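# Move table carton onto the low platform beside two others

## Task

Take the carton lying on the table and set it straight onto the low platform, lying flat with the same face on top as it had originally. None of the cartons may stick out past the platform's edge, and the platform and the two cartons already sitting on it should stay where and how they were. The result only counts if it holds up without the robot supporting anything. Finish by releasing the carton and pulling the tool away.

## Robot and tools

Robot: two arms, left_arm and right_arm, each ending in a vacuum cup instead of fingers. Everything is expressed in one scene frame: origin on the table surface midway between the arms, +x pointing away from the robots over the table, +z upward, and left_arm sitting toward +y. The arm names do not refer to image sides. Loose objects may occasionally get a small external shove. Nothing may be pushed or dropped off the table.

The cup point is the middle of the cup rim (36 mm diameter). The cup points along the cup point's own +z axis, so a cup facing straight down has its +z aimed at world -z. About 4 cm back from the rim the tool widens to roughly 9 cm sideways (body and wrist camera), which matters near other cartons.

Row format (used by every motion): a flat list of 16 numbers covering both arms, even if only one moves. Order: left x, y, z, qw, qx, qy, qz, left suction, then right x, y, z, qw, qx, qy, qz, right suction. x, y, z are an absolute target position for the cup point in metres in the scene frame; the quaternion is an absolute target orientation, w first, same frame. Suction is a value in [-1, 1]: above 0.01 means on, 0.01 or less means off, and it persists. To leave an arm untouched, repeat its whole last reported pose and its current suction value (a 0 is an active off command). Reuse the same quaternion you intend rather than copying a drifted reading. A target more than 0.6 m from the arm's last reported position along any cup-point axis gets the call rejected.

Tools:
- execute_actions with "actions": an empty list just reports state. One action {"rows": [[16 numbers], ...], "steps": n} with n up to 15 control steps of 1/30 s; each row is one step and the last row repeats. A wait is {"steps": n} with n up to 300, counted from the previous result (your thinking time is included). Optional "pictures": false skips images.
- move: "target" is one 16-number row (absolute poses plus suction, suction applied at the start); "speed" is the path top speed in m/s, 0.002 to 0.5, default 0.25 (rotation up to twice that in rad/s). Both arms follow straight paths that finish together, lasting 0.5 to 10 s; longer ones are cut off at 10 s. No obstacle avoidance, including between arms. The real cup point may lag, wander, or overshoot speed, especially with an almost straight arm.
- wait: "seconds" 0 to 10, lets the simulation run with no new command.
- zoom_image: "camera" (cam_high, cam_low, cam_left_wrist, cam_right_wrist) and "region" [x0, y0, x1, y1] in that image's pixels, at most 504x504.
- finished_scene: "scene" number; ends the scene irreversibly and reports success.

Control details: every step the commanded pose is limited to within 70 mm and 16 degrees of the measured pose, then solved by damped IK with position favored over orientation. After an action ends, an arm only continues to its last clipped pose, so long reaches need follow-up commands; check the result. The "Hand target" line shows where the controller is currently driving each cup. Printed positions can be somewhat off, more so at long reach. Joint targets move at up to 3.14 rad/s.

Result lines: the state line gives each cup's position, quaternion and velocities. suction_measured shows vacuum: near 0 means no seal, 0.83 or more airtight; part_present goes 1 at 0.50 and back to 0 below 0.45. "pose unreachable" means the clearance check changed or blocked an arm's command, and HELD marks affected steps. A move adds a "move:" line with the ending (done, off_target, moving, held, fault), limits (paced = the pose sent was clipped; held = some steps were blocked, after which the arm may jump faster than requested), and per-arm distances to target. If only one arm is named, the other finished normally.

Picking and placing: switch suction on and press the rim fully onto a flat, smooth, unbroken face of the carton, away from edges and seams. Under vacuum the cup shortens, so the held carton ends up to about 12 mm nearer the tool. Vacuum alone can lift a resting carton. To release, set the carton down on its support, turn suction off, then retract more than 15 mm. If the cup seals on the table it pins the tool until suction goes off. Keep the carton level and the same face up, and place it fully on the platform without bumping the platform or the two cartons there.

Avoid: fast contact (impact grows with speed), targets set far beyond a contact point (more pressing force), arms colliding or pushing on each other, and drops. If a joint hits its load limit (waist, shoulder 47.5 N m; elbow, forearm roll 28.5; wrist pitch, wrist roll 19) the arm halts, backs off, and freezes for 10 s. Holding loads heats motors; a MOTOR HOT warning starts at 65 °C and at 80 °C the arm is braked until cool (OVER-TEMPERATURE FAULT). Joint ranges in rad: waist ±6.283, shoulder -2.059 to 2.094, elbow -3.927 to 0.192, forearm roll ±6.283, wrist pitch -1.693 to 3.142, wrist roll ±6.283.

Cameras: cam_high and cam_low are fixed 896x504 views; cam_left_wrist and cam_right_wrist are 616x616 fisheye views mounted on each tool. Calibration intrinsics and world-to-camera transforms are supplied and may be slightly off.

Each tool is called after ">>>" as name([rows], argument=value, ...), one row to a line, values as JSON.

## Session

>>> execute_actions(actions=[])

Scene clock: 0.00 s of 9600.00 s.
left_arm: end_effector_position=(+0.3992, +0.3900, +0.2436) suction_measured=0.01 part_present=0 end_effector_quat_wxyz=(+0.002, -0.298, +0.954, +0.001) end_effector_velocity=(+0.000, +0.000, +0.000) end_effector_angular_velocity=(+0.000, -0.001, +0.000) | right_arm: end_effector_position=(+0.4045, -0.3944, +0.2430) suction_measured=0.00 part_present=0 end_effector_quat_wxyz=(-0.000, +0.211, +0.977, +0.001) end_effector_velocity=(-0.000, -0.000, -0.000) end_effector_angular_velocity=(-0.002, +0.000, +0.001)
Joint positions: left_arm=[-0.003 -0.264 -0.929  0.003  1.19   1.836] | right_arm=[-0.002 -0.267 -0.925  0.002  1.193  2.879]
Joint velocities: left_arm=[ 0.    -0.     0.    -0.    -0.001  0.   ] | right_arm=[ 0.001 -0.     0.001 -0.002  0.     0.   ]
Motor temperatures (°C, as the motors report them): left_arm=[34 35 32 38 35 38] | right_arm=[38 36 33 37 35 35]
Hand target (left_arm): +0.399, +0.390, +0.244; +0.002, -0.298, +0.954, +0.001
Hand target (right_arm): +0.404, -0.394, +0.243; -0.000, +0.211, +0.977, +0.001

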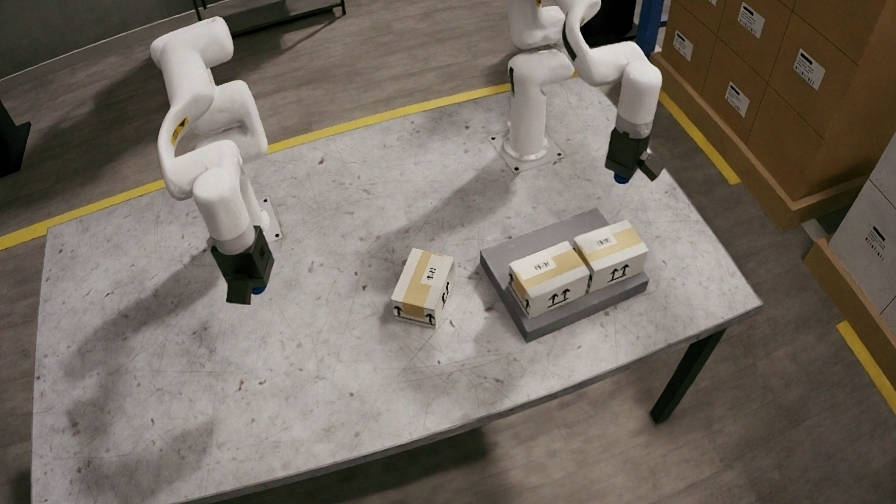

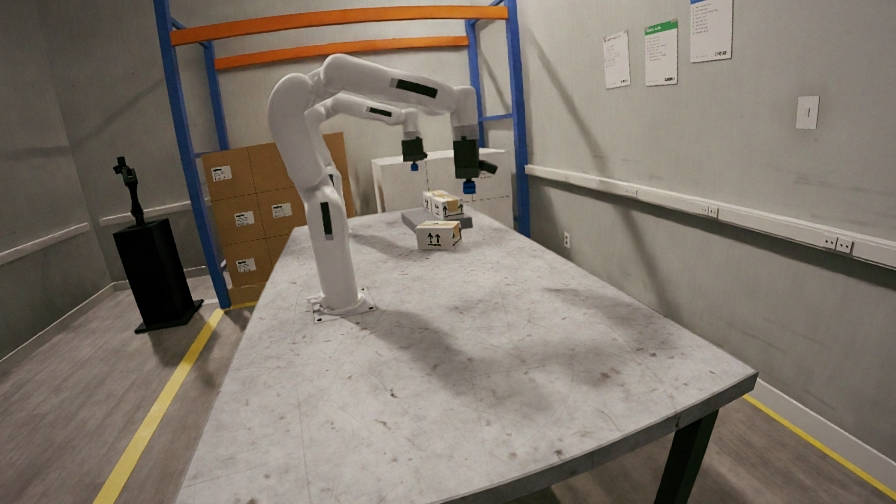

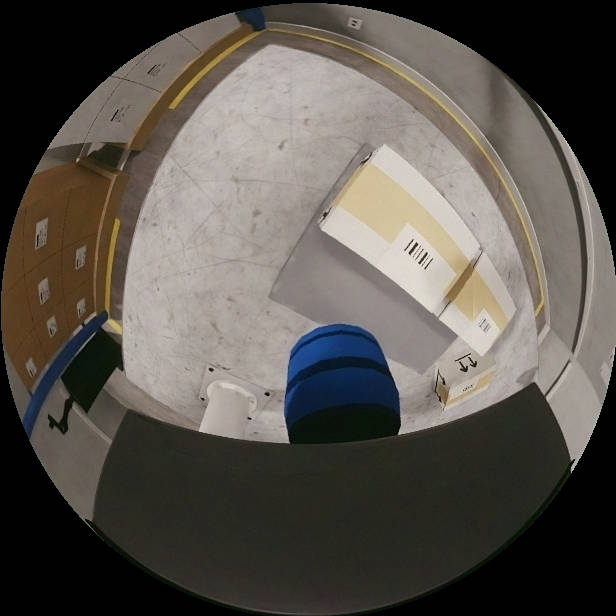

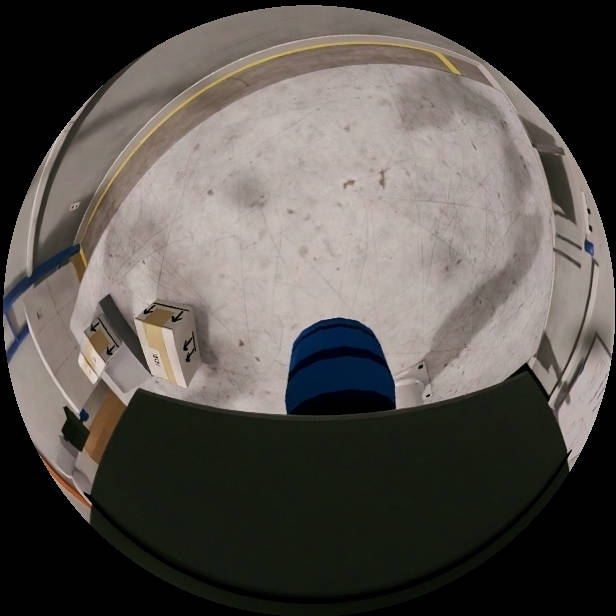

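>>> zoom_image(camera="cam_high", region=[380,190,660,350])

>>> zoom_image(camera="cam_low", region=[380,170,520,260])

Region (380, 190, 660, 350) of cam_high's 896x504 image, scaled by 1.800, with more detail than that image has; it fills the top 288 rows of this view, and the rest is white.

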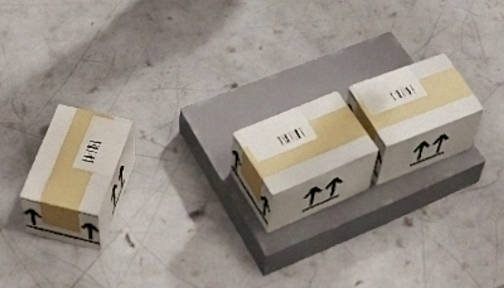

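Region (380, 170, 520, 260) of cam_low's 896x504 image, scaled by 3.600, with more detail than that image has; it fills the top 324 rows of this view, and the rest is white.

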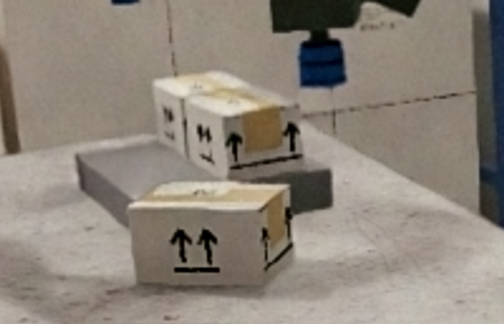

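>>> move(target=[0.381,0.295,0.2,0,-0.725,0.688,0,0,0.4045,-0.3944,0.243,0,0.211,0.977,0,0], speed=0.4)

>>> move(target=[0.381,-0.023,0.16,0,-0.947,0.322,0,0,0.4045,-0.3944,0.243,0,0.211,0.977,0,0], speed=0.4)

Scene clock: 9.30 s of 9600.00 s.
left_arm: end_effector_position=(+0.3809, +0.2949, +0.2001) suction_measured=0.01 part_present=0 end_effector_quat_wxyz=(+0.000, +0.725, -0.689, +0.001) end_effector_velocity=(-0.000, -0.001, -0.001) end_effector_angular_velocity=(+0.003, +0.000, +0.009) | right_arm: end_effector_position=(+0.4045, -0.3944, +0.2430) suction_measured=0.00 part_present=0 end_effector_quat_wxyz=(-0.000, +0.211, +0.977, +0.000) end_effector_velocity=(+0.000, -0.000, +0.000) end_effector_angular_velocity=(+0.001, -0.000, -0.000)
Joint positions: left_arm=[-0.245 -0.283 -0.786 -0.001  1.067  0.58 ] | right_arm=[-0.001 -0.267 -0.925  0.     1.192  2.88 ]
Joint velocities: left_arm=[-0.004  0.001  0.001  0.003 -0.001 -0.015] | right_arm=[-0.001 -0.    -0.     0.001  0.    -0.   ]
Motor temperatures (°C, as the motors report them): left_arm=[34 35 33 38 35 38] | right_arm=[38 36 34 37 35 35]
Hand target (left_arm): +0.381, +0.295, +0.200; +0.000, +0.725, -0.688, +0.001
Hand target (right_arm): +0.404, -0.394, +0.243; -0.000, +0.211, +0.977, -0.000
Off the commanded pose (left_arm): 0.000 m, 0 deg.
Off the commanded pose (right_arm): 0.000 m, 0 deg.
After step 90, 4.50 s passed at rest.
move: done
camera_calibration (this result's frames):
cam_left_wrist: T_world_to_cam=[[0.999456, 0.03226, -0.00680826, -0.380411], [0.031551, -0.875868, 0.481518, 0.171751], [0.00957061, -0.481471, -0.87641, 0.392579], [0, 0, 0, 1]] pos_world=[0.371028, 0.351719, 0.258769]
cam_right_wrist: T_world_to_cam=[[-0.438443, -0.898683, -0.0117071, -0.160104], [-0.793362, 0.380874, 0.47488, 0.373721], [-0.422308, 0.217496, -0.879972, 0.555583], [0, 0, 0, 1]] pos_world=[0.460926, -0.407061, 0.30955]

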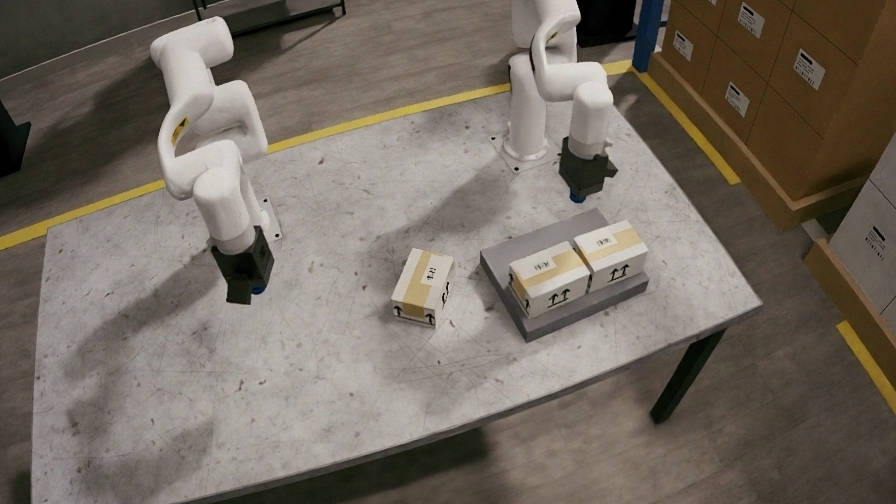

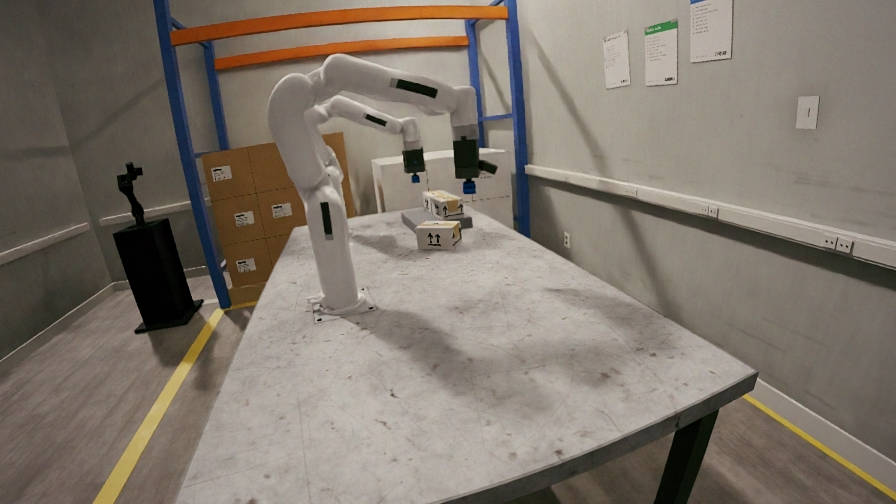

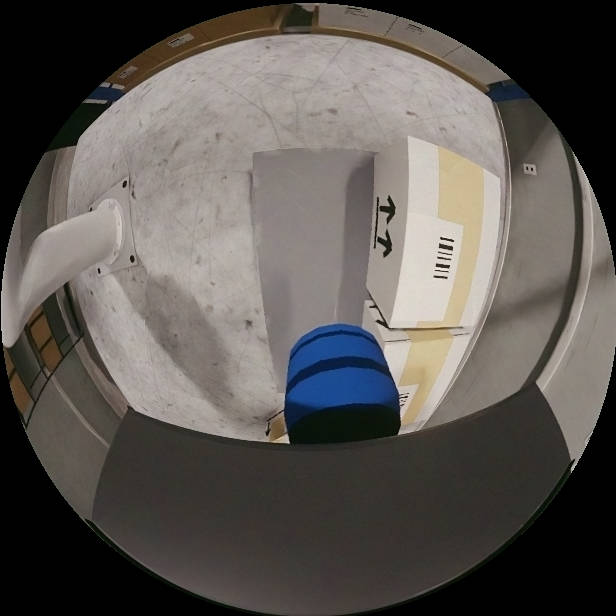

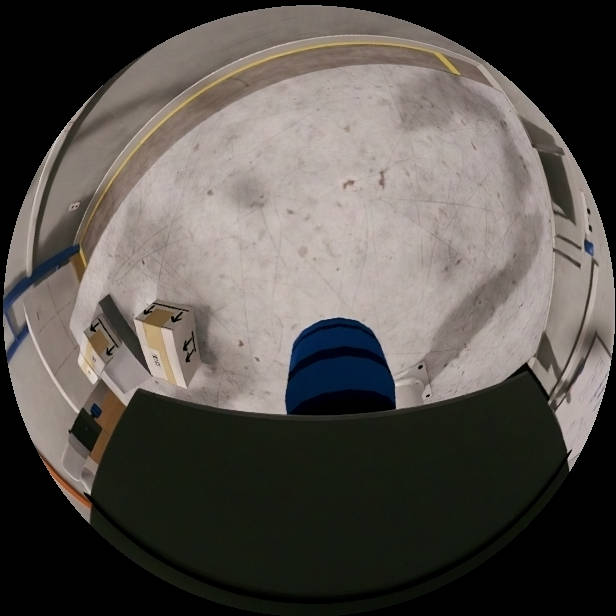

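Scene clock: 11.00 s of 9600.00 s.
left_arm: end_effector_position=(+0.3801, -0.0233, +0.1601) suction_measured=0.01 part_present=0 end_effector_quat_wxyz=(+0.001, +0.947, -0.322, +0.001) end_effector_velocity=(-0.001, -0.003, -0.002) end_effector_angular_velocity=(+0.008, +0.005, +0.003) | right_arm: end_effector_position=(+0.4045, -0.3944, +0.2430) suction_measured=0.00 part_present=0 end_effector_quat_wxyz=(-0.000, +0.211, +0.977, -0.000) end_effector_velocity=(-0.000, +0.000, -0.000) end_effector_angular_velocity=(+0.000, +0.000, +0.000)
Joint positions: left_arm=[-0.872  0.264 -1.294 -0.002  1.027 -0.91 ] | right_arm=[-0.001 -0.267 -0.925  0.     1.192  2.88 ]
Joint velocities: left_arm=[-0.006  0.012 -0.014  0.002  0.01  -0.01 ] | right_arm=[ 0.  0.  0.  0. -0.  0.]
Motor temperatures (°C, as the motors report them): left_arm=[34 35 33 38 35 38] | right_arm=[38 36 34 37 35 35]
Hand target (left_arm): +0.380, -0.024, +0.160; +0.001, +0.947, -0.322, +0.001
Hand target (right_arm): +0.405, -0.394, +0.243; -0.000, +0.211, +0.977, -0.000
Off the commanded pose (left_arm): 0.001 m, 0 deg.
Off the commanded pose (right_arm): 0.000 m, 0 deg.
move: done
camera_calibration (this result's frames):
cam_left_wrist: T_world_to_cam=[[0.624624, 0.780868, -0.00941796, -0.209279], [0.686607, -0.543398, 0.483001, -0.32913], [0.372042, -0.30816, -0.875569, 0.0704114], [0, 0, 0, 1]] pos_world=[0.330508, 0.00626831, 0.218649]
cam_right_wrist: T_world_to_cam=[[-0.438444, -0.898682, -0.0117082, -0.160103], [-0.793364, 0.380875, 0.474876, 0.373724], [-0.422303, 0.217495, -0.879975, 0.555582], [0, 0, 0, 1]] pos_world=[0.460927, -0.40706, 0.309551]

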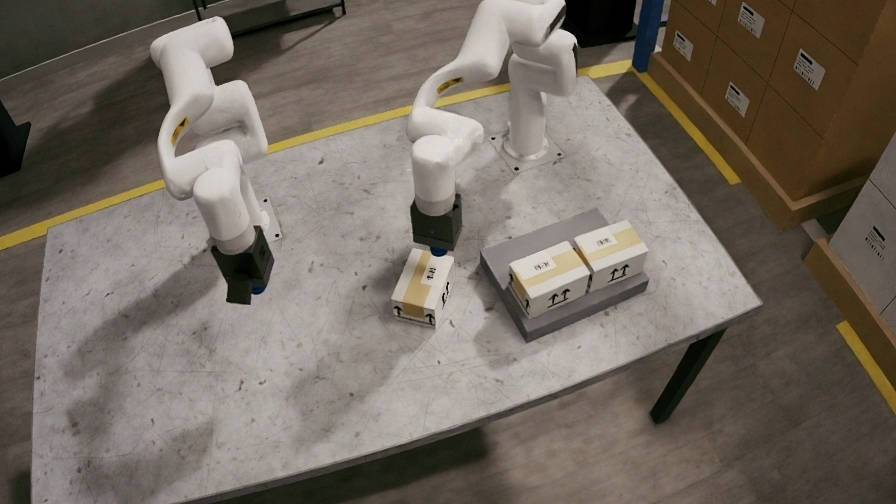

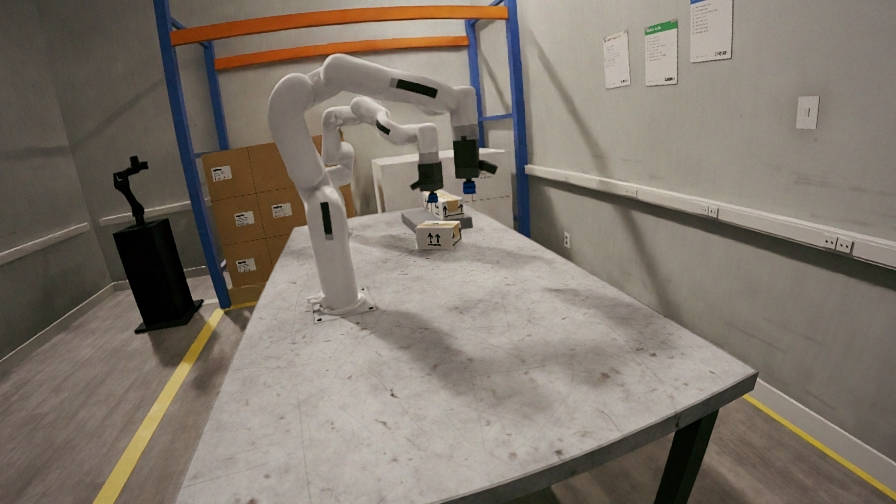

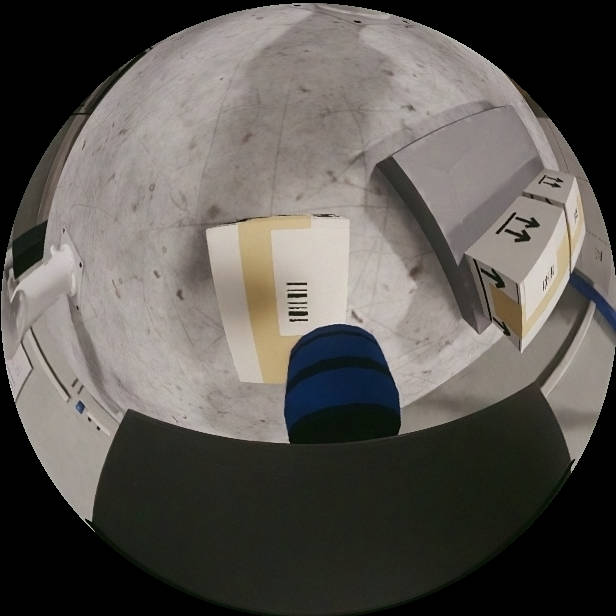

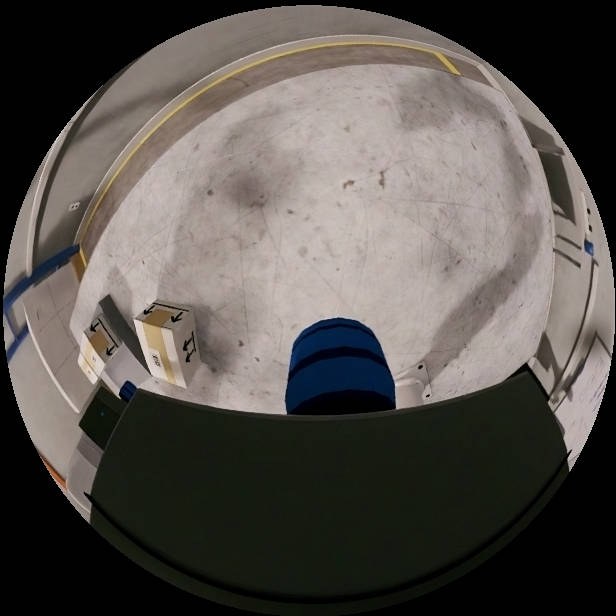

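>>> move(target=[0.383,-0.063,0.11,0,-0.947,0.322,0,0,0.4045,-0.3944,0.243,0,0.211,0.977,0,0])

>>> move(target=[0.383,-0.063,0.07,0,-0.947,0.322,0,1,0.4045,-0.3944,0.243,0,0.211,0.977,0,0], speed=0.04)

Scene clock: 14.60 s of 9600.00 s.
left_arm: end_effector_position=(+0.3830, -0.0630, +0.1105) suction_measured=0.01 part_present=0 end_effector_quat_wxyz=(+0.000, +0.947, -0.322, +0.000) end_effector_velocity=(-0.001, -0.001, -0.004) end_effector_angular_velocity=(+0.004, +0.003, -0.001) | right_arm: end_effector_position=(+0.4045, -0.3944, +0.2430) suction_measured=0.00 part_present=0 end_effector_quat_wxyz=(+0.000, +0.211, +0.977, +0.000) end_effector_velocity=(+0.000, +0.000, -0.000) end_effector_angular_velocity=(+0.001, +0.000, -0.003)
Joint positions: left_arm=[-0.918  0.427 -1.379 -0.     0.951 -0.958] | right_arm=[-0.001 -0.267 -0.925  0.     1.192  2.88 ]
Joint velocities: left_arm=[-0.002  0.007 -0.001  0.    -0.002 -0.001] | right_arm=[-0.     0.001 -0.     0.001 -0.     0.002]
Motor temperatures (°C, as the motors report them): left_arm=[34 35 34 38 35 38] | right_arm=[38 36 35 37 35 35]
Hand target (left_arm): +0.383, -0.063, +0.110; +0.000, +0.947, -0.322, -0.000
Hand target (right_arm): +0.405, -0.394, +0.243; -0.000, +0.211, +0.977, +0.000
Off the commanded pose (left_arm): 0.001 m, 0 deg.
Off the commanded pose (right_arm): 0.000 m, 0 deg.
move: done
camera_calibration (this result's frames):
cam_left_wrist: T_world_to_cam=[[0.624525, 0.780963, -0.00809468, -0.180633], [0.687012, -0.544405, 0.481288, -0.32876], [0.371461, -0.306137, -0.876525, 0.0141807], [0, 0, 0, 1]] pos_world=[0.333405, -0.0335696, 0.169196]
cam_right_wrist: T_world_to_cam=[[-0.438444, -0.898682, -0.0117083, -0.160103], [-0.793365, 0.380875, 0.474876, 0.373724], [-0.422303, 0.217495, -0.879975, 0.555582], [0, 0, 0, 1]] pos_world=[0.460927, -0.40706, 0.309551]

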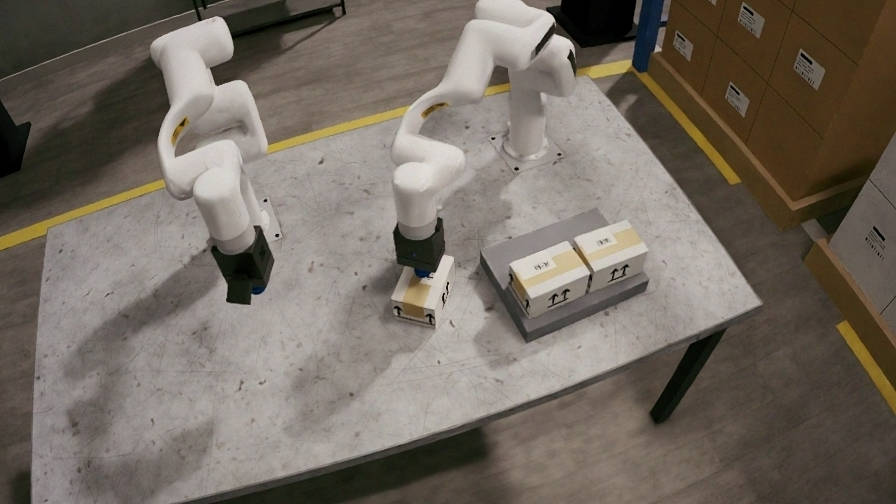

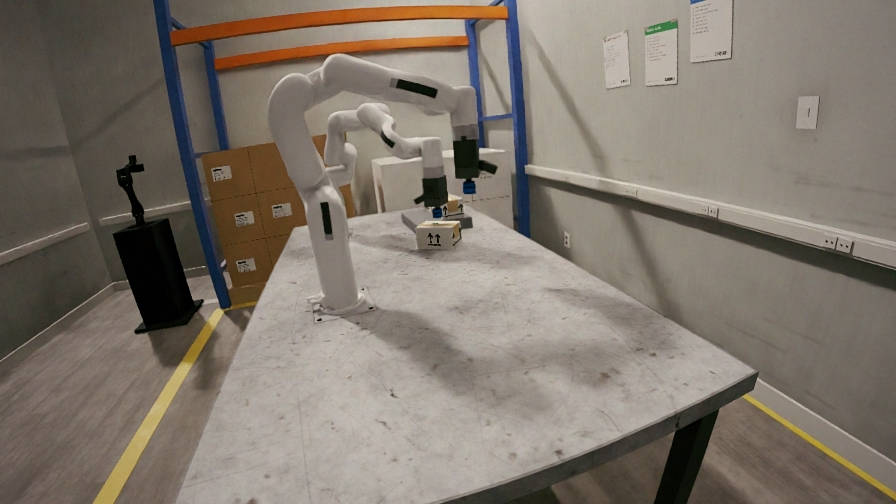

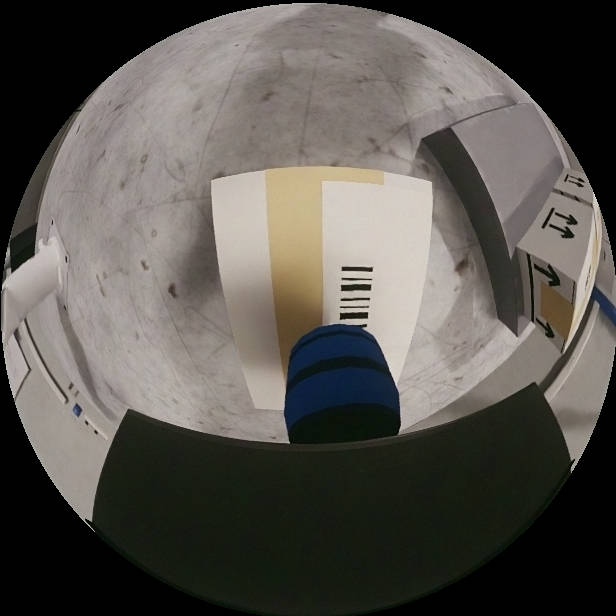

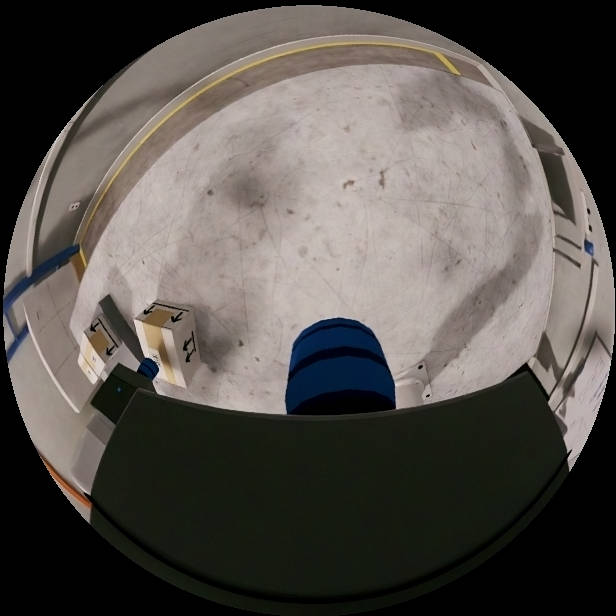

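Scene clock: 15.90 s of 9600.00 s.
left_arm: end_effector_position=(+0.3832, -0.0634, +0.0709) suction_measured=0.86 part_present=1 end_effector_quat_wxyz=(+0.000, +0.947, -0.322, +0.001) end_effector_velocity=(+0.001, -0.001, -0.000) end_effector_angular_velocity=(-0.003, -0.003, +0.000) | right_arm: end_effector_position=(+0.4045, -0.3944, +0.2430) suction_measured=0.00 part_present=0 end_effector_quat_wxyz=(-0.000, +0.211, +0.977, -0.000) end_effector_velocity=(+0.000, -0.000, +0.000) end_effector_angular_velocity=(-0.000, -0.001, -0.001)
Joint positions: left_arm=[-0.918  0.488 -1.348 -0.     0.859 -0.958] | right_arm=[-0.001 -0.267 -0.925  0.     1.192  2.88 ]
Joint velocities: left_arm=[-0.     0.001 -0.    -0.    -0.005 -0.   ] | right_arm=[-0.001 -0.    -0.    -0.    -0.001  0.   ]
Motor temperatures (°C, as the motors report them): left_arm=[34 35 34 38 35 38] | right_arm=[38 36 35 37 35 35]
Hand target (left_arm): +0.383, -0.063, +0.070; +0.000, +0.947, -0.322, -0.000
Hand target (right_arm): +0.404, -0.394, +0.243; -0.000, +0.211, +0.977, +0.000
Off the commanded pose (left_arm): 0.001 m, 0 deg.
Off the commanded pose (right_arm): 0.000 m, 0 deg.
move: done
camera_calibration (this result's frames):
cam_left_wrist: T_world_to_cam=[[0.624699, 0.780824, -0.00806084, -0.18093], [0.6867, -0.544422, 0.481713, -0.30995], [0.371745, -0.306461, -0.876292, -0.0209179], [0, 0, 0, 1]] pos_world=[0.333645, -0.0338796, 0.129518]
cam_right_wrist: T_world_to_cam=[[-0.438444, -0.898682, -0.0117082, -0.160103], [-0.793364, 0.380875, 0.474876, 0.373723], [-0.422303, 0.217495, -0.879975, 0.555582], [0, 0, 0, 1]] pos_world=[0.460927, -0.40706, 0.309551]

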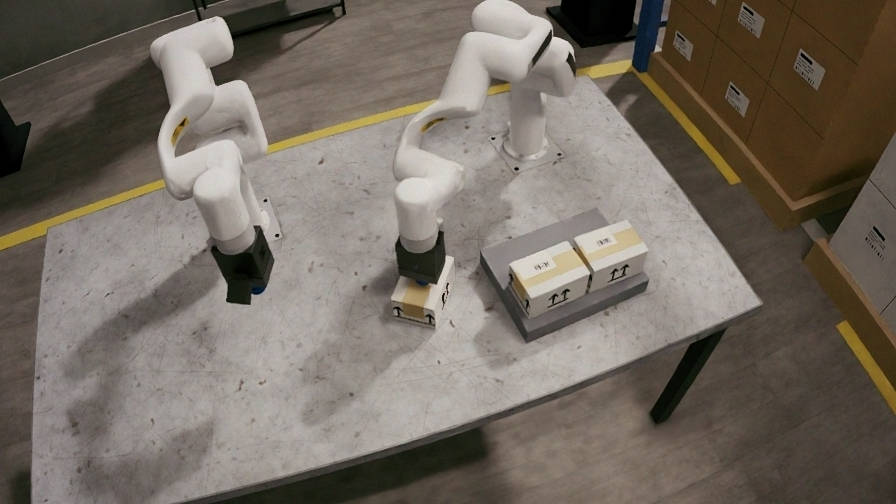

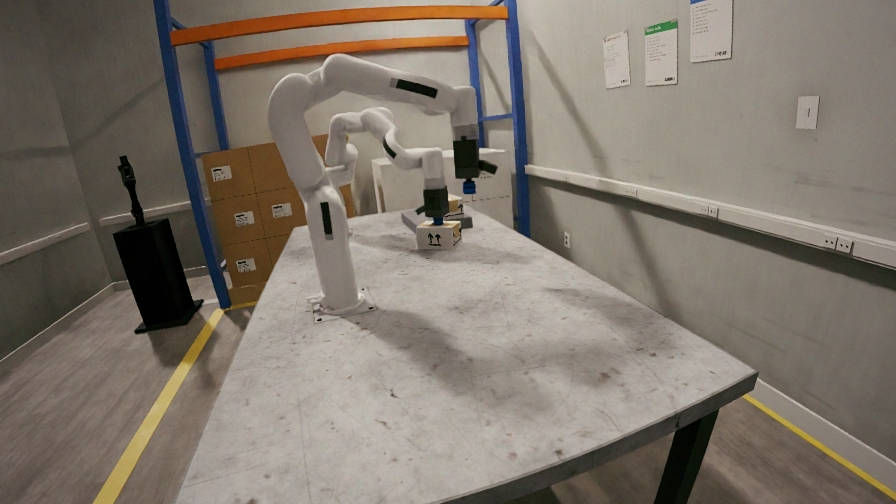

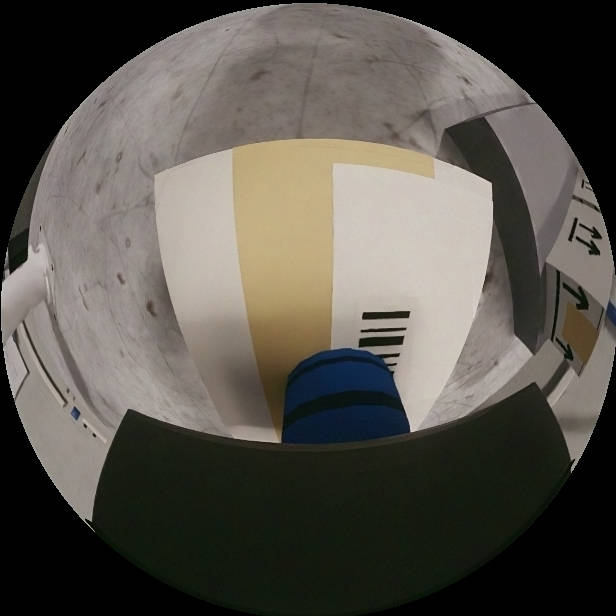

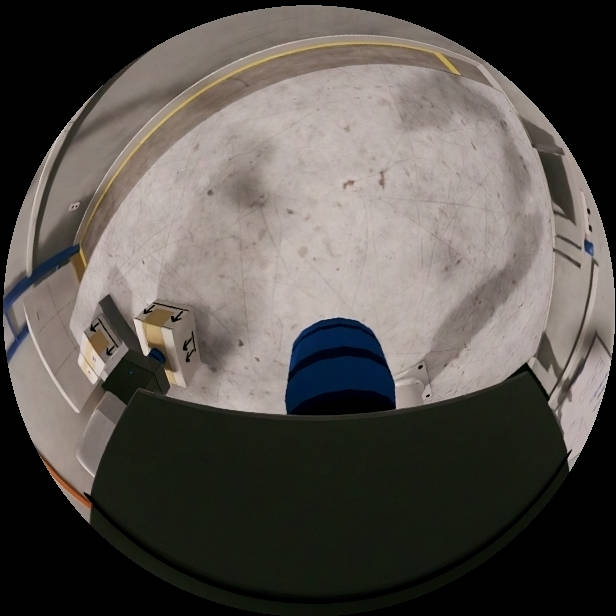

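Lift with rotation, then approach from the open −x side.

>>> move(target=[0.36,-0.03,0.16,0,-0.725,0.688,0,1,0.4045,-0.3944,0.243,0,0.211,0.977,0,0])

>>> move(target=[0.352,0.3,0.14,0,-0.725,0.688,0,1,0.4045,-0.3944,0.243,0,0.211,0.977,0,0])

>>> move(target=[0.375,0.3,0.125,0,-0.725,0.688,0,1,0.4045,-0.3944,0.243,0,0.211,0.977,0,0], speed=0.04)

>>> zoom_image(camera="cam_low", region=[390,170,490,240])

Scene clock: 19.03 s of 9600.00 s.
left_arm: end_effector_position=(+0.3602, -0.0298, +0.1597) suction_measured=0.86 part_present=1 end_effector_quat_wxyz=(-0.000, +0.726, -0.688, -0.000) end_effector_velocity=(+0.000, -0.000, +0.002) end_effector_angular_velocity=(-0.002, -0.000, -0.009) | right_arm: end_effector_position=(+0.4045, -0.3944, +0.2430) suction_measured=0.00 part_present=0 end_effector_quat_wxyz=(+0.000, +0.211, +0.977, -0.000) end_effector_velocity=(+0.000, -0.000, +0.001) end_effector_angular_velocity=(-0.000, -0.001, -0.000)
Joint positions: left_arm=[-0.908  0.236 -1.256  0.001  1.02  -0.086] | right_arm=[-0.001 -0.267 -0.925  0.     1.192  2.88 ]
Joint velocities: left_arm=[ 0.    -0.003 -0.002 -0.001  0.003  0.01 ] | right_arm=[-0.    -0.    -0.001 -0.001 -0.     0.   ]
Motor temperatures (°C, as the motors report them): left_arm=[34 35 34 38 35 38] | right_arm=[38 36 35 37 35 35]
Hand target (left_arm): +0.360, -0.030, +0.160; -0.000, +0.726, -0.688, -0.000
Hand target (right_arm): +0.404, -0.394, +0.243; +0.000, +0.211, +0.977, +0.000
Off the commanded pose (left_arm): 0.000 m, 0 deg.
Off the commanded pose (right_arm): 0.000 m, 0 deg.
move: done
camera_calibration (this result's frames):
cam_left_wrist: T_world_to_cam=[[0.999373, 0.0345668, -0.00770775, -0.349248], [0.0340251, -0.876727, 0.479784, -0.0931638], [0.00982702, -0.479745, -0.877353, 0.20116], [0, 0, 0, 1]] pos_world=[0.350222, 0.0268988, 0.218495]
cam_right_wrist: T_world_to_cam=[[-0.438444, -0.898682, -0.0117083, -0.160103], [-0.793364, 0.380875, 0.474876, 0.373724], [-0.422303, 0.217495, -0.879975, 0.555582], [0, 0, 0, 1]] pos_world=[0.460927, -0.40706, 0.309552]

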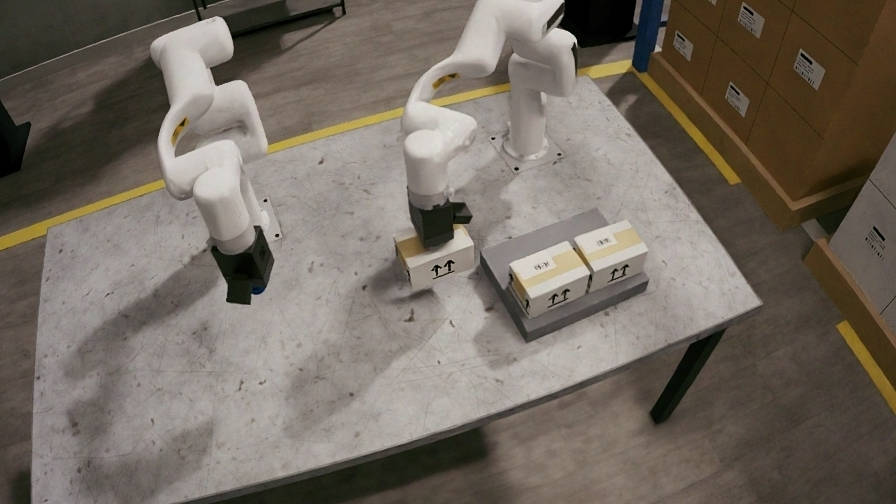

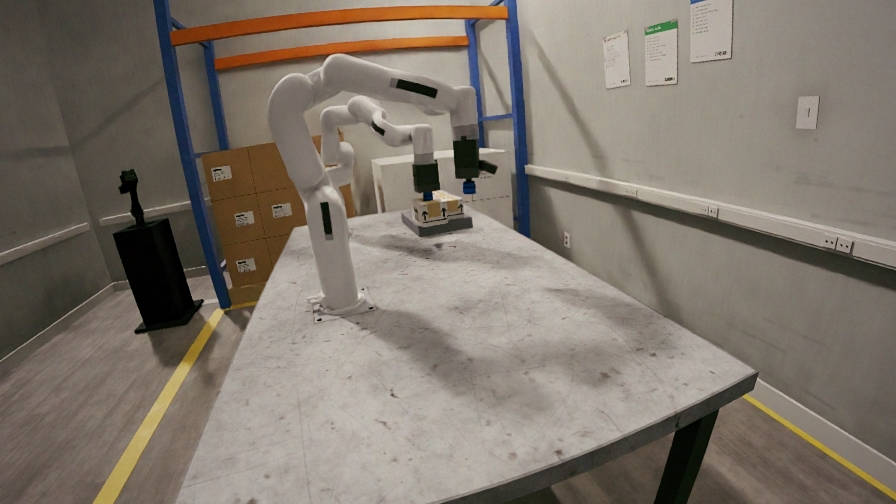

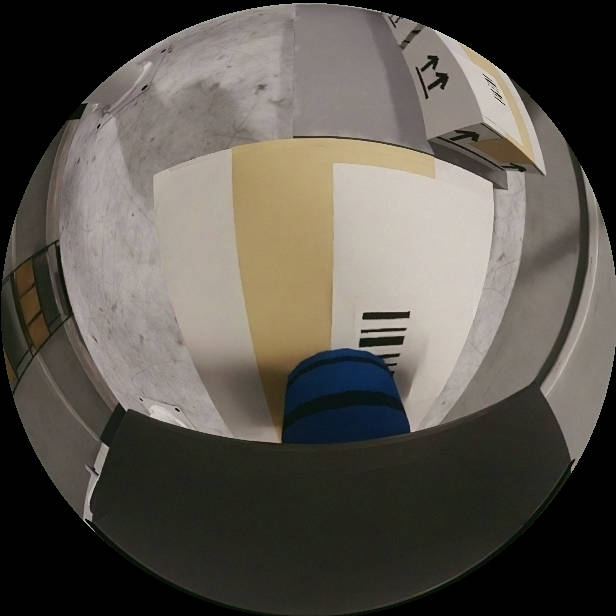

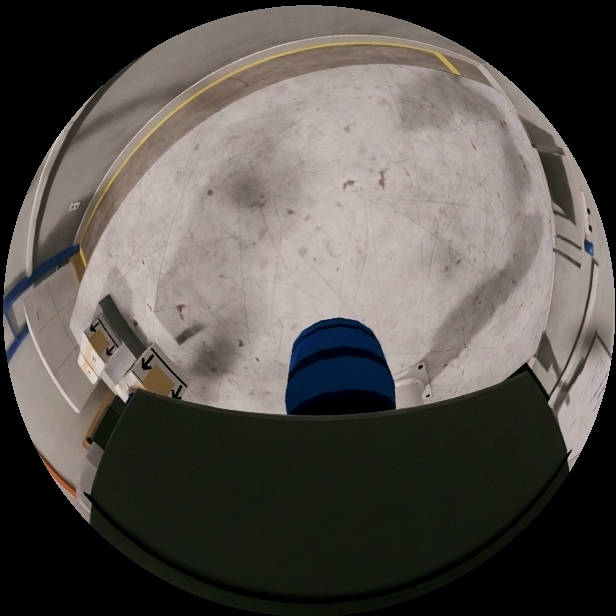

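Scene clock: 20.90 s of 9600.00 s.
left_arm: end_effector_position=(+0.3530, +0.3003, +0.1402) suction_measured=0.86 part_present=1 end_effector_quat_wxyz=(-0.001, +0.725, -0.689, -0.001) end_effector_velocity=(-0.000, +0.002, -0.000) end_effector_angular_velocity=(-0.001, +0.001, +0.002) | right_arm: end_effector_position=(+0.4045, -0.3944, +0.2430) suction_measured=0.00 part_present=0 end_effector_quat_wxyz=(+0.000, +0.211, +0.977, +0.000) end_effector_velocity=(-0.000, -0.000, +0.000) end_effector_angular_velocity=(+0.000, -0.000, -0.001)
Joint positions: left_arm=[-0.243 -0.299 -0.588  0.003  0.888  0.579] | right_arm=[-0.001 -0.267 -0.925  0.     1.192  2.88 ]
Joint velocities: left_arm=[ 0.007 -0.001  0.001 -0.001  0.     0.006] | right_arm=[-0.    -0.001  0.     0.    -0.     0.   ]
Motor temperatures (°C, as the motors report them): left_arm=[34 35 34 38 35 38] | right_arm=[38 36 35 37 35 35]
Hand target (left_arm): +0.353, +0.301, +0.140; -0.001, +0.725, -0.688, -0.001
Hand target (right_arm): +0.405, -0.394, +0.243; +0.000, +0.211, +0.977, +0.000
Off the commanded pose (left_arm): 0.001 m, 0 deg.
Off the commanded pose (right_arm): 0.000 m, 0 deg.
move: done
camera_calibration (this result's frames):
cam_left_wrist: T_world_to_cam=[[0.999435, 0.0325487, -0.00835803, -0.352978], [0.0325808, -0.877605, 0.478276, 0.206902], [0.00823224, -0.478279, -0.87817, 0.342702], [0, 0, 0, 1]] pos_world=[0.343216, 0.356974, 0.199044]
cam_right_wrist: T_world_to_cam=[[-0.438444, -0.898682, -0.0117084, -0.160103], [-0.793365, 0.380875, 0.474876, 0.373724], [-0.422303, 0.217495, -0.879975, 0.555582], [0, 0, 0, 1]] pos_world=[0.460927, -0.40706, 0.309552]

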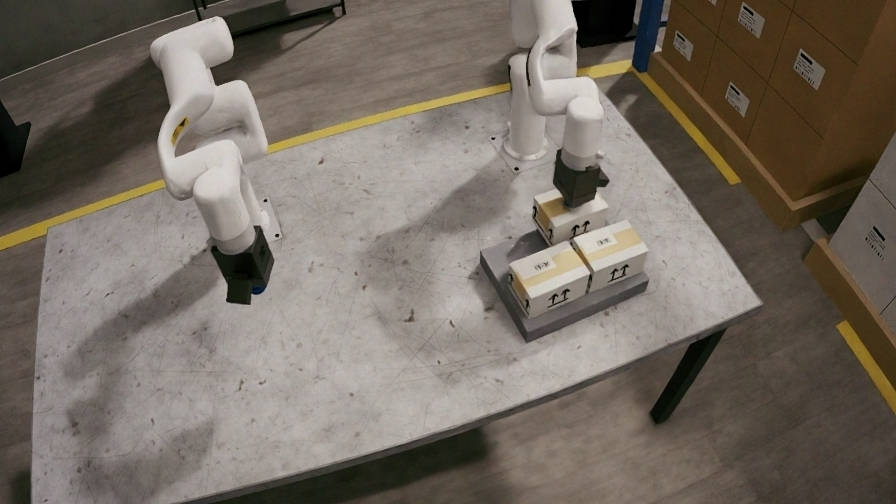

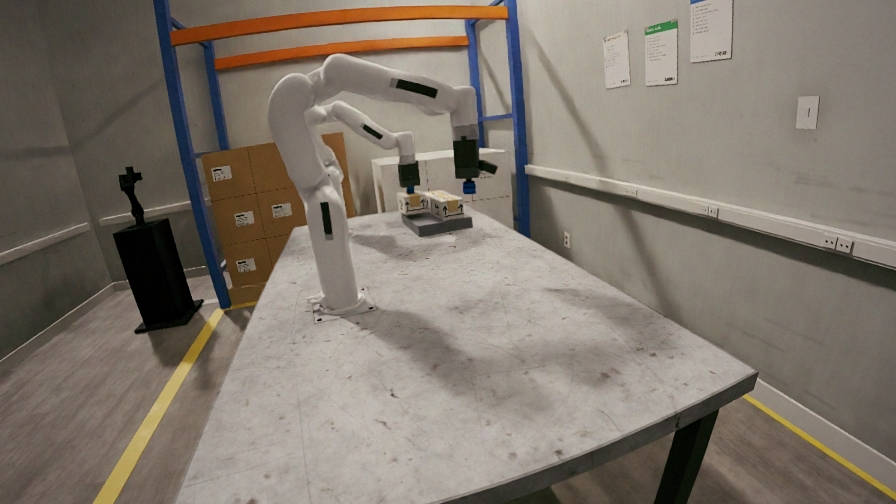

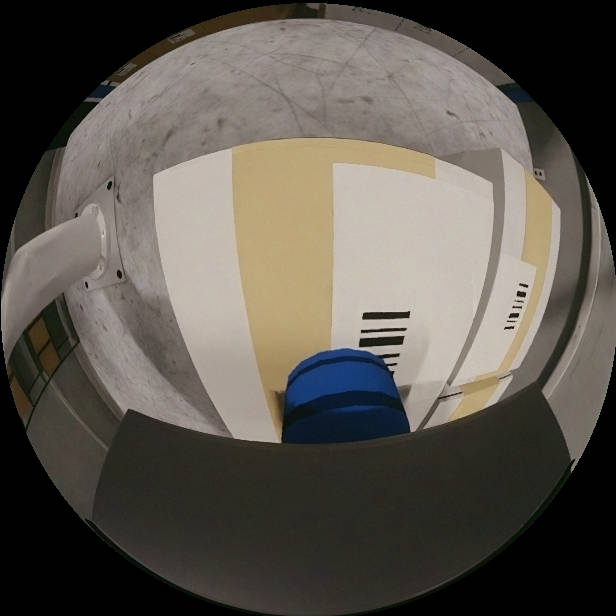

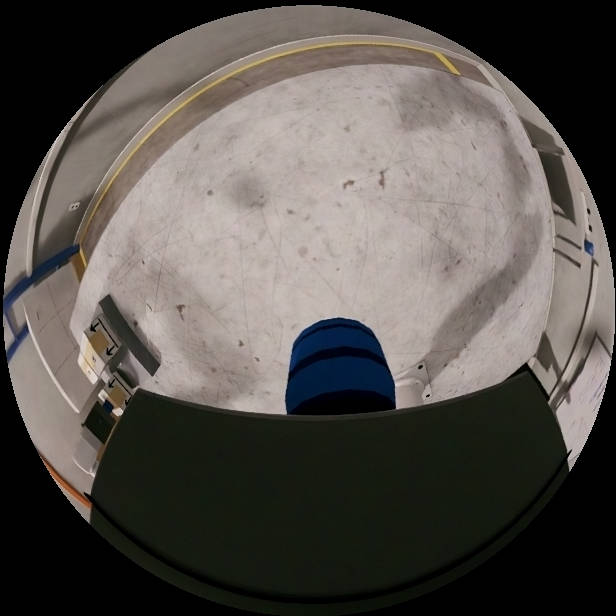

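Scene clock: 21.90 s of 9600.00 s.
left_arm: end_effector_position=(+0.3749, +0.2999, +0.1251) suction_measured=0.86 part_present=1 end_effector_quat_wxyz=(-0.000, +0.725, -0.688, +0.000) end_effector_velocity=(+0.002, +0.000, -0.000) end_effector_angular_velocity=(-0.000, -0.002, +0.001) | right_arm: end_effector_position=(+0.4045, -0.3944, +0.2430) suction_measured=0.00 part_present=0 end_effector_quat_wxyz=(-0.000, +0.211, +0.977, +0.000) end_effector_velocity=(+0.000, -0.000, -0.000) end_effector_angular_velocity=(-0.002, -0.001, -0.001)
Joint positions: left_arm=[-0.235 -0.194 -0.638 -0.     0.832  0.589] | right_arm=[-0.001 -0.267 -0.925  0.     1.192  2.88 ]
Joint velocities: left_arm=[ 0.001  0.005 -0.004 -0.    -0.003  0.   ] | right_arm=[ 0.    -0.     0.    -0.002 -0.001  0.002]
Motor temperatures (°C, as the motors report them): left_arm=[34 35 34 38 35 38] | right_arm=[38 36 35 37 35 35]
Hand target (left_arm): +0.375, +0.300, +0.125; +0.000, +0.725, -0.688, +0.000
Hand target (right_arm): +0.404, -0.394, +0.243; -0.000, +0.211, +0.977, +0.000
Off the commanded pose (left_arm): 0.000 m, 0 deg.
Off the commanded pose (right_arm): 0.000 m, 0 deg.
move: done
camera_calibration (this result's frames):
cam_left_wrist: T_world_to_cam=[[0.99942, 0.0332159, -0.0075156, -0.375284], [0.0327399, -0.876377, 0.480512, 0.212303], [0.00937411, -0.480479, -0.876956, 0.32916], [0, 0, 0, 1]] pos_world=[0.36503, 0.356677, 0.183825]
cam_right_wrist: T_world_to_cam=[[-0.438444, -0.898682, -0.0117084, -0.160103], [-0.793364, 0.380875, 0.474876, 0.373724], [-0.422303, 0.217495, -0.879975, 0.555582], [0, 0, 0, 1]] pos_world=[0.460927, -0.40706, 0.309551]

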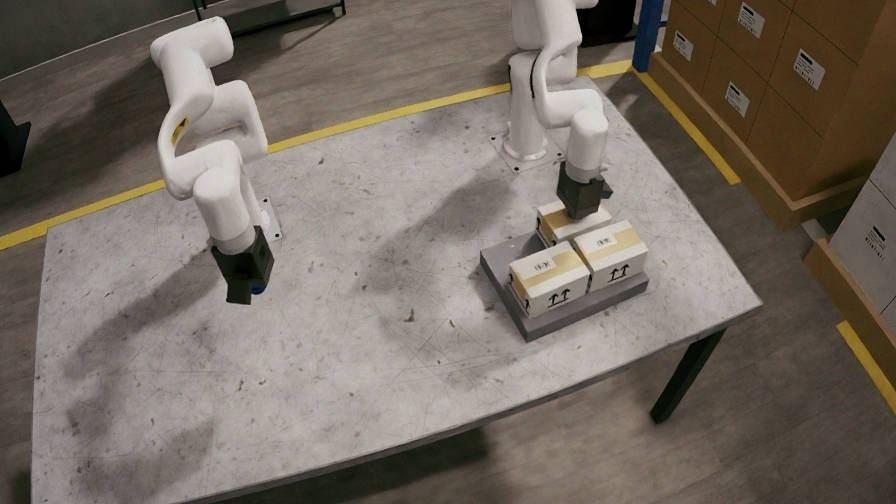

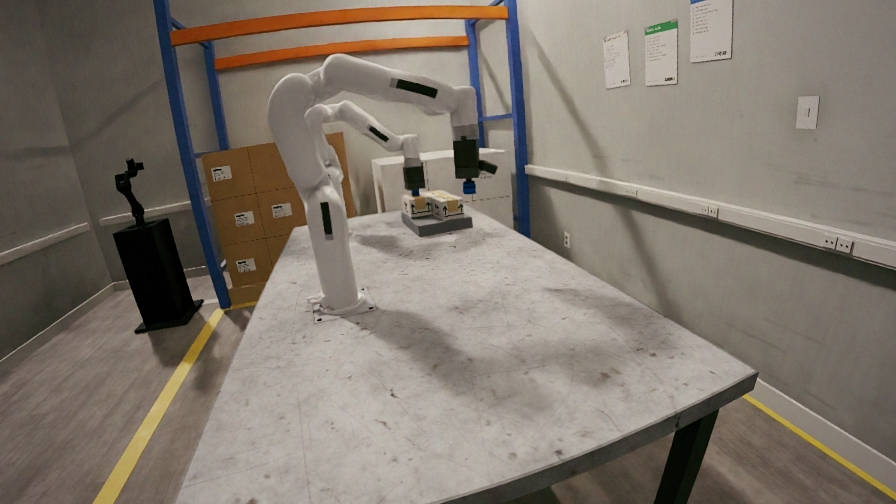

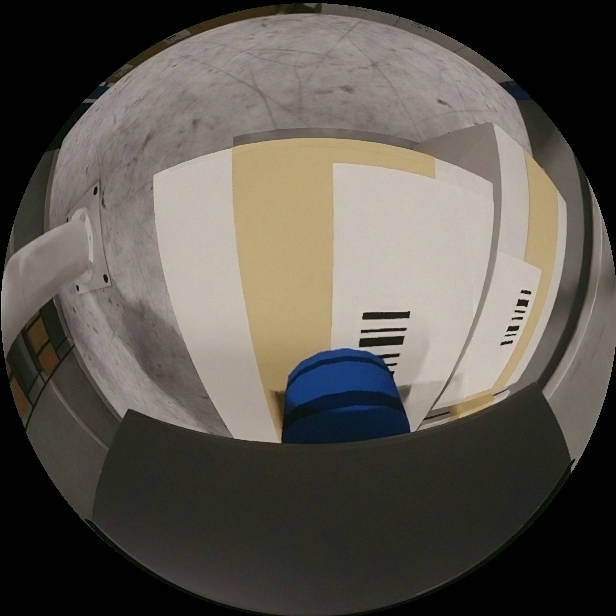

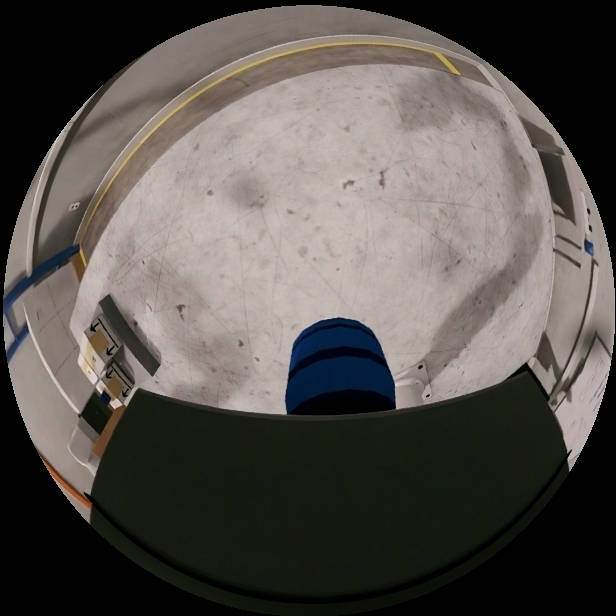

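Region (390, 170, 490, 240) of cam_low's 896x504 image, scaled by 5.040, with more detail than that image has; it fills the top 353 rows of this view, and the rest is white.

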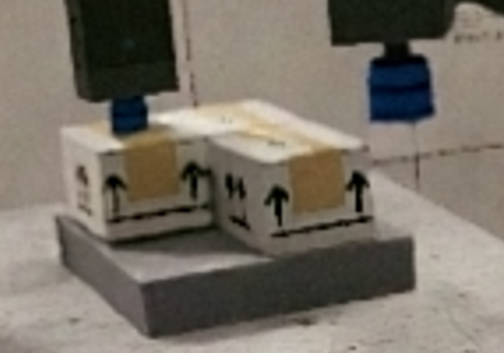

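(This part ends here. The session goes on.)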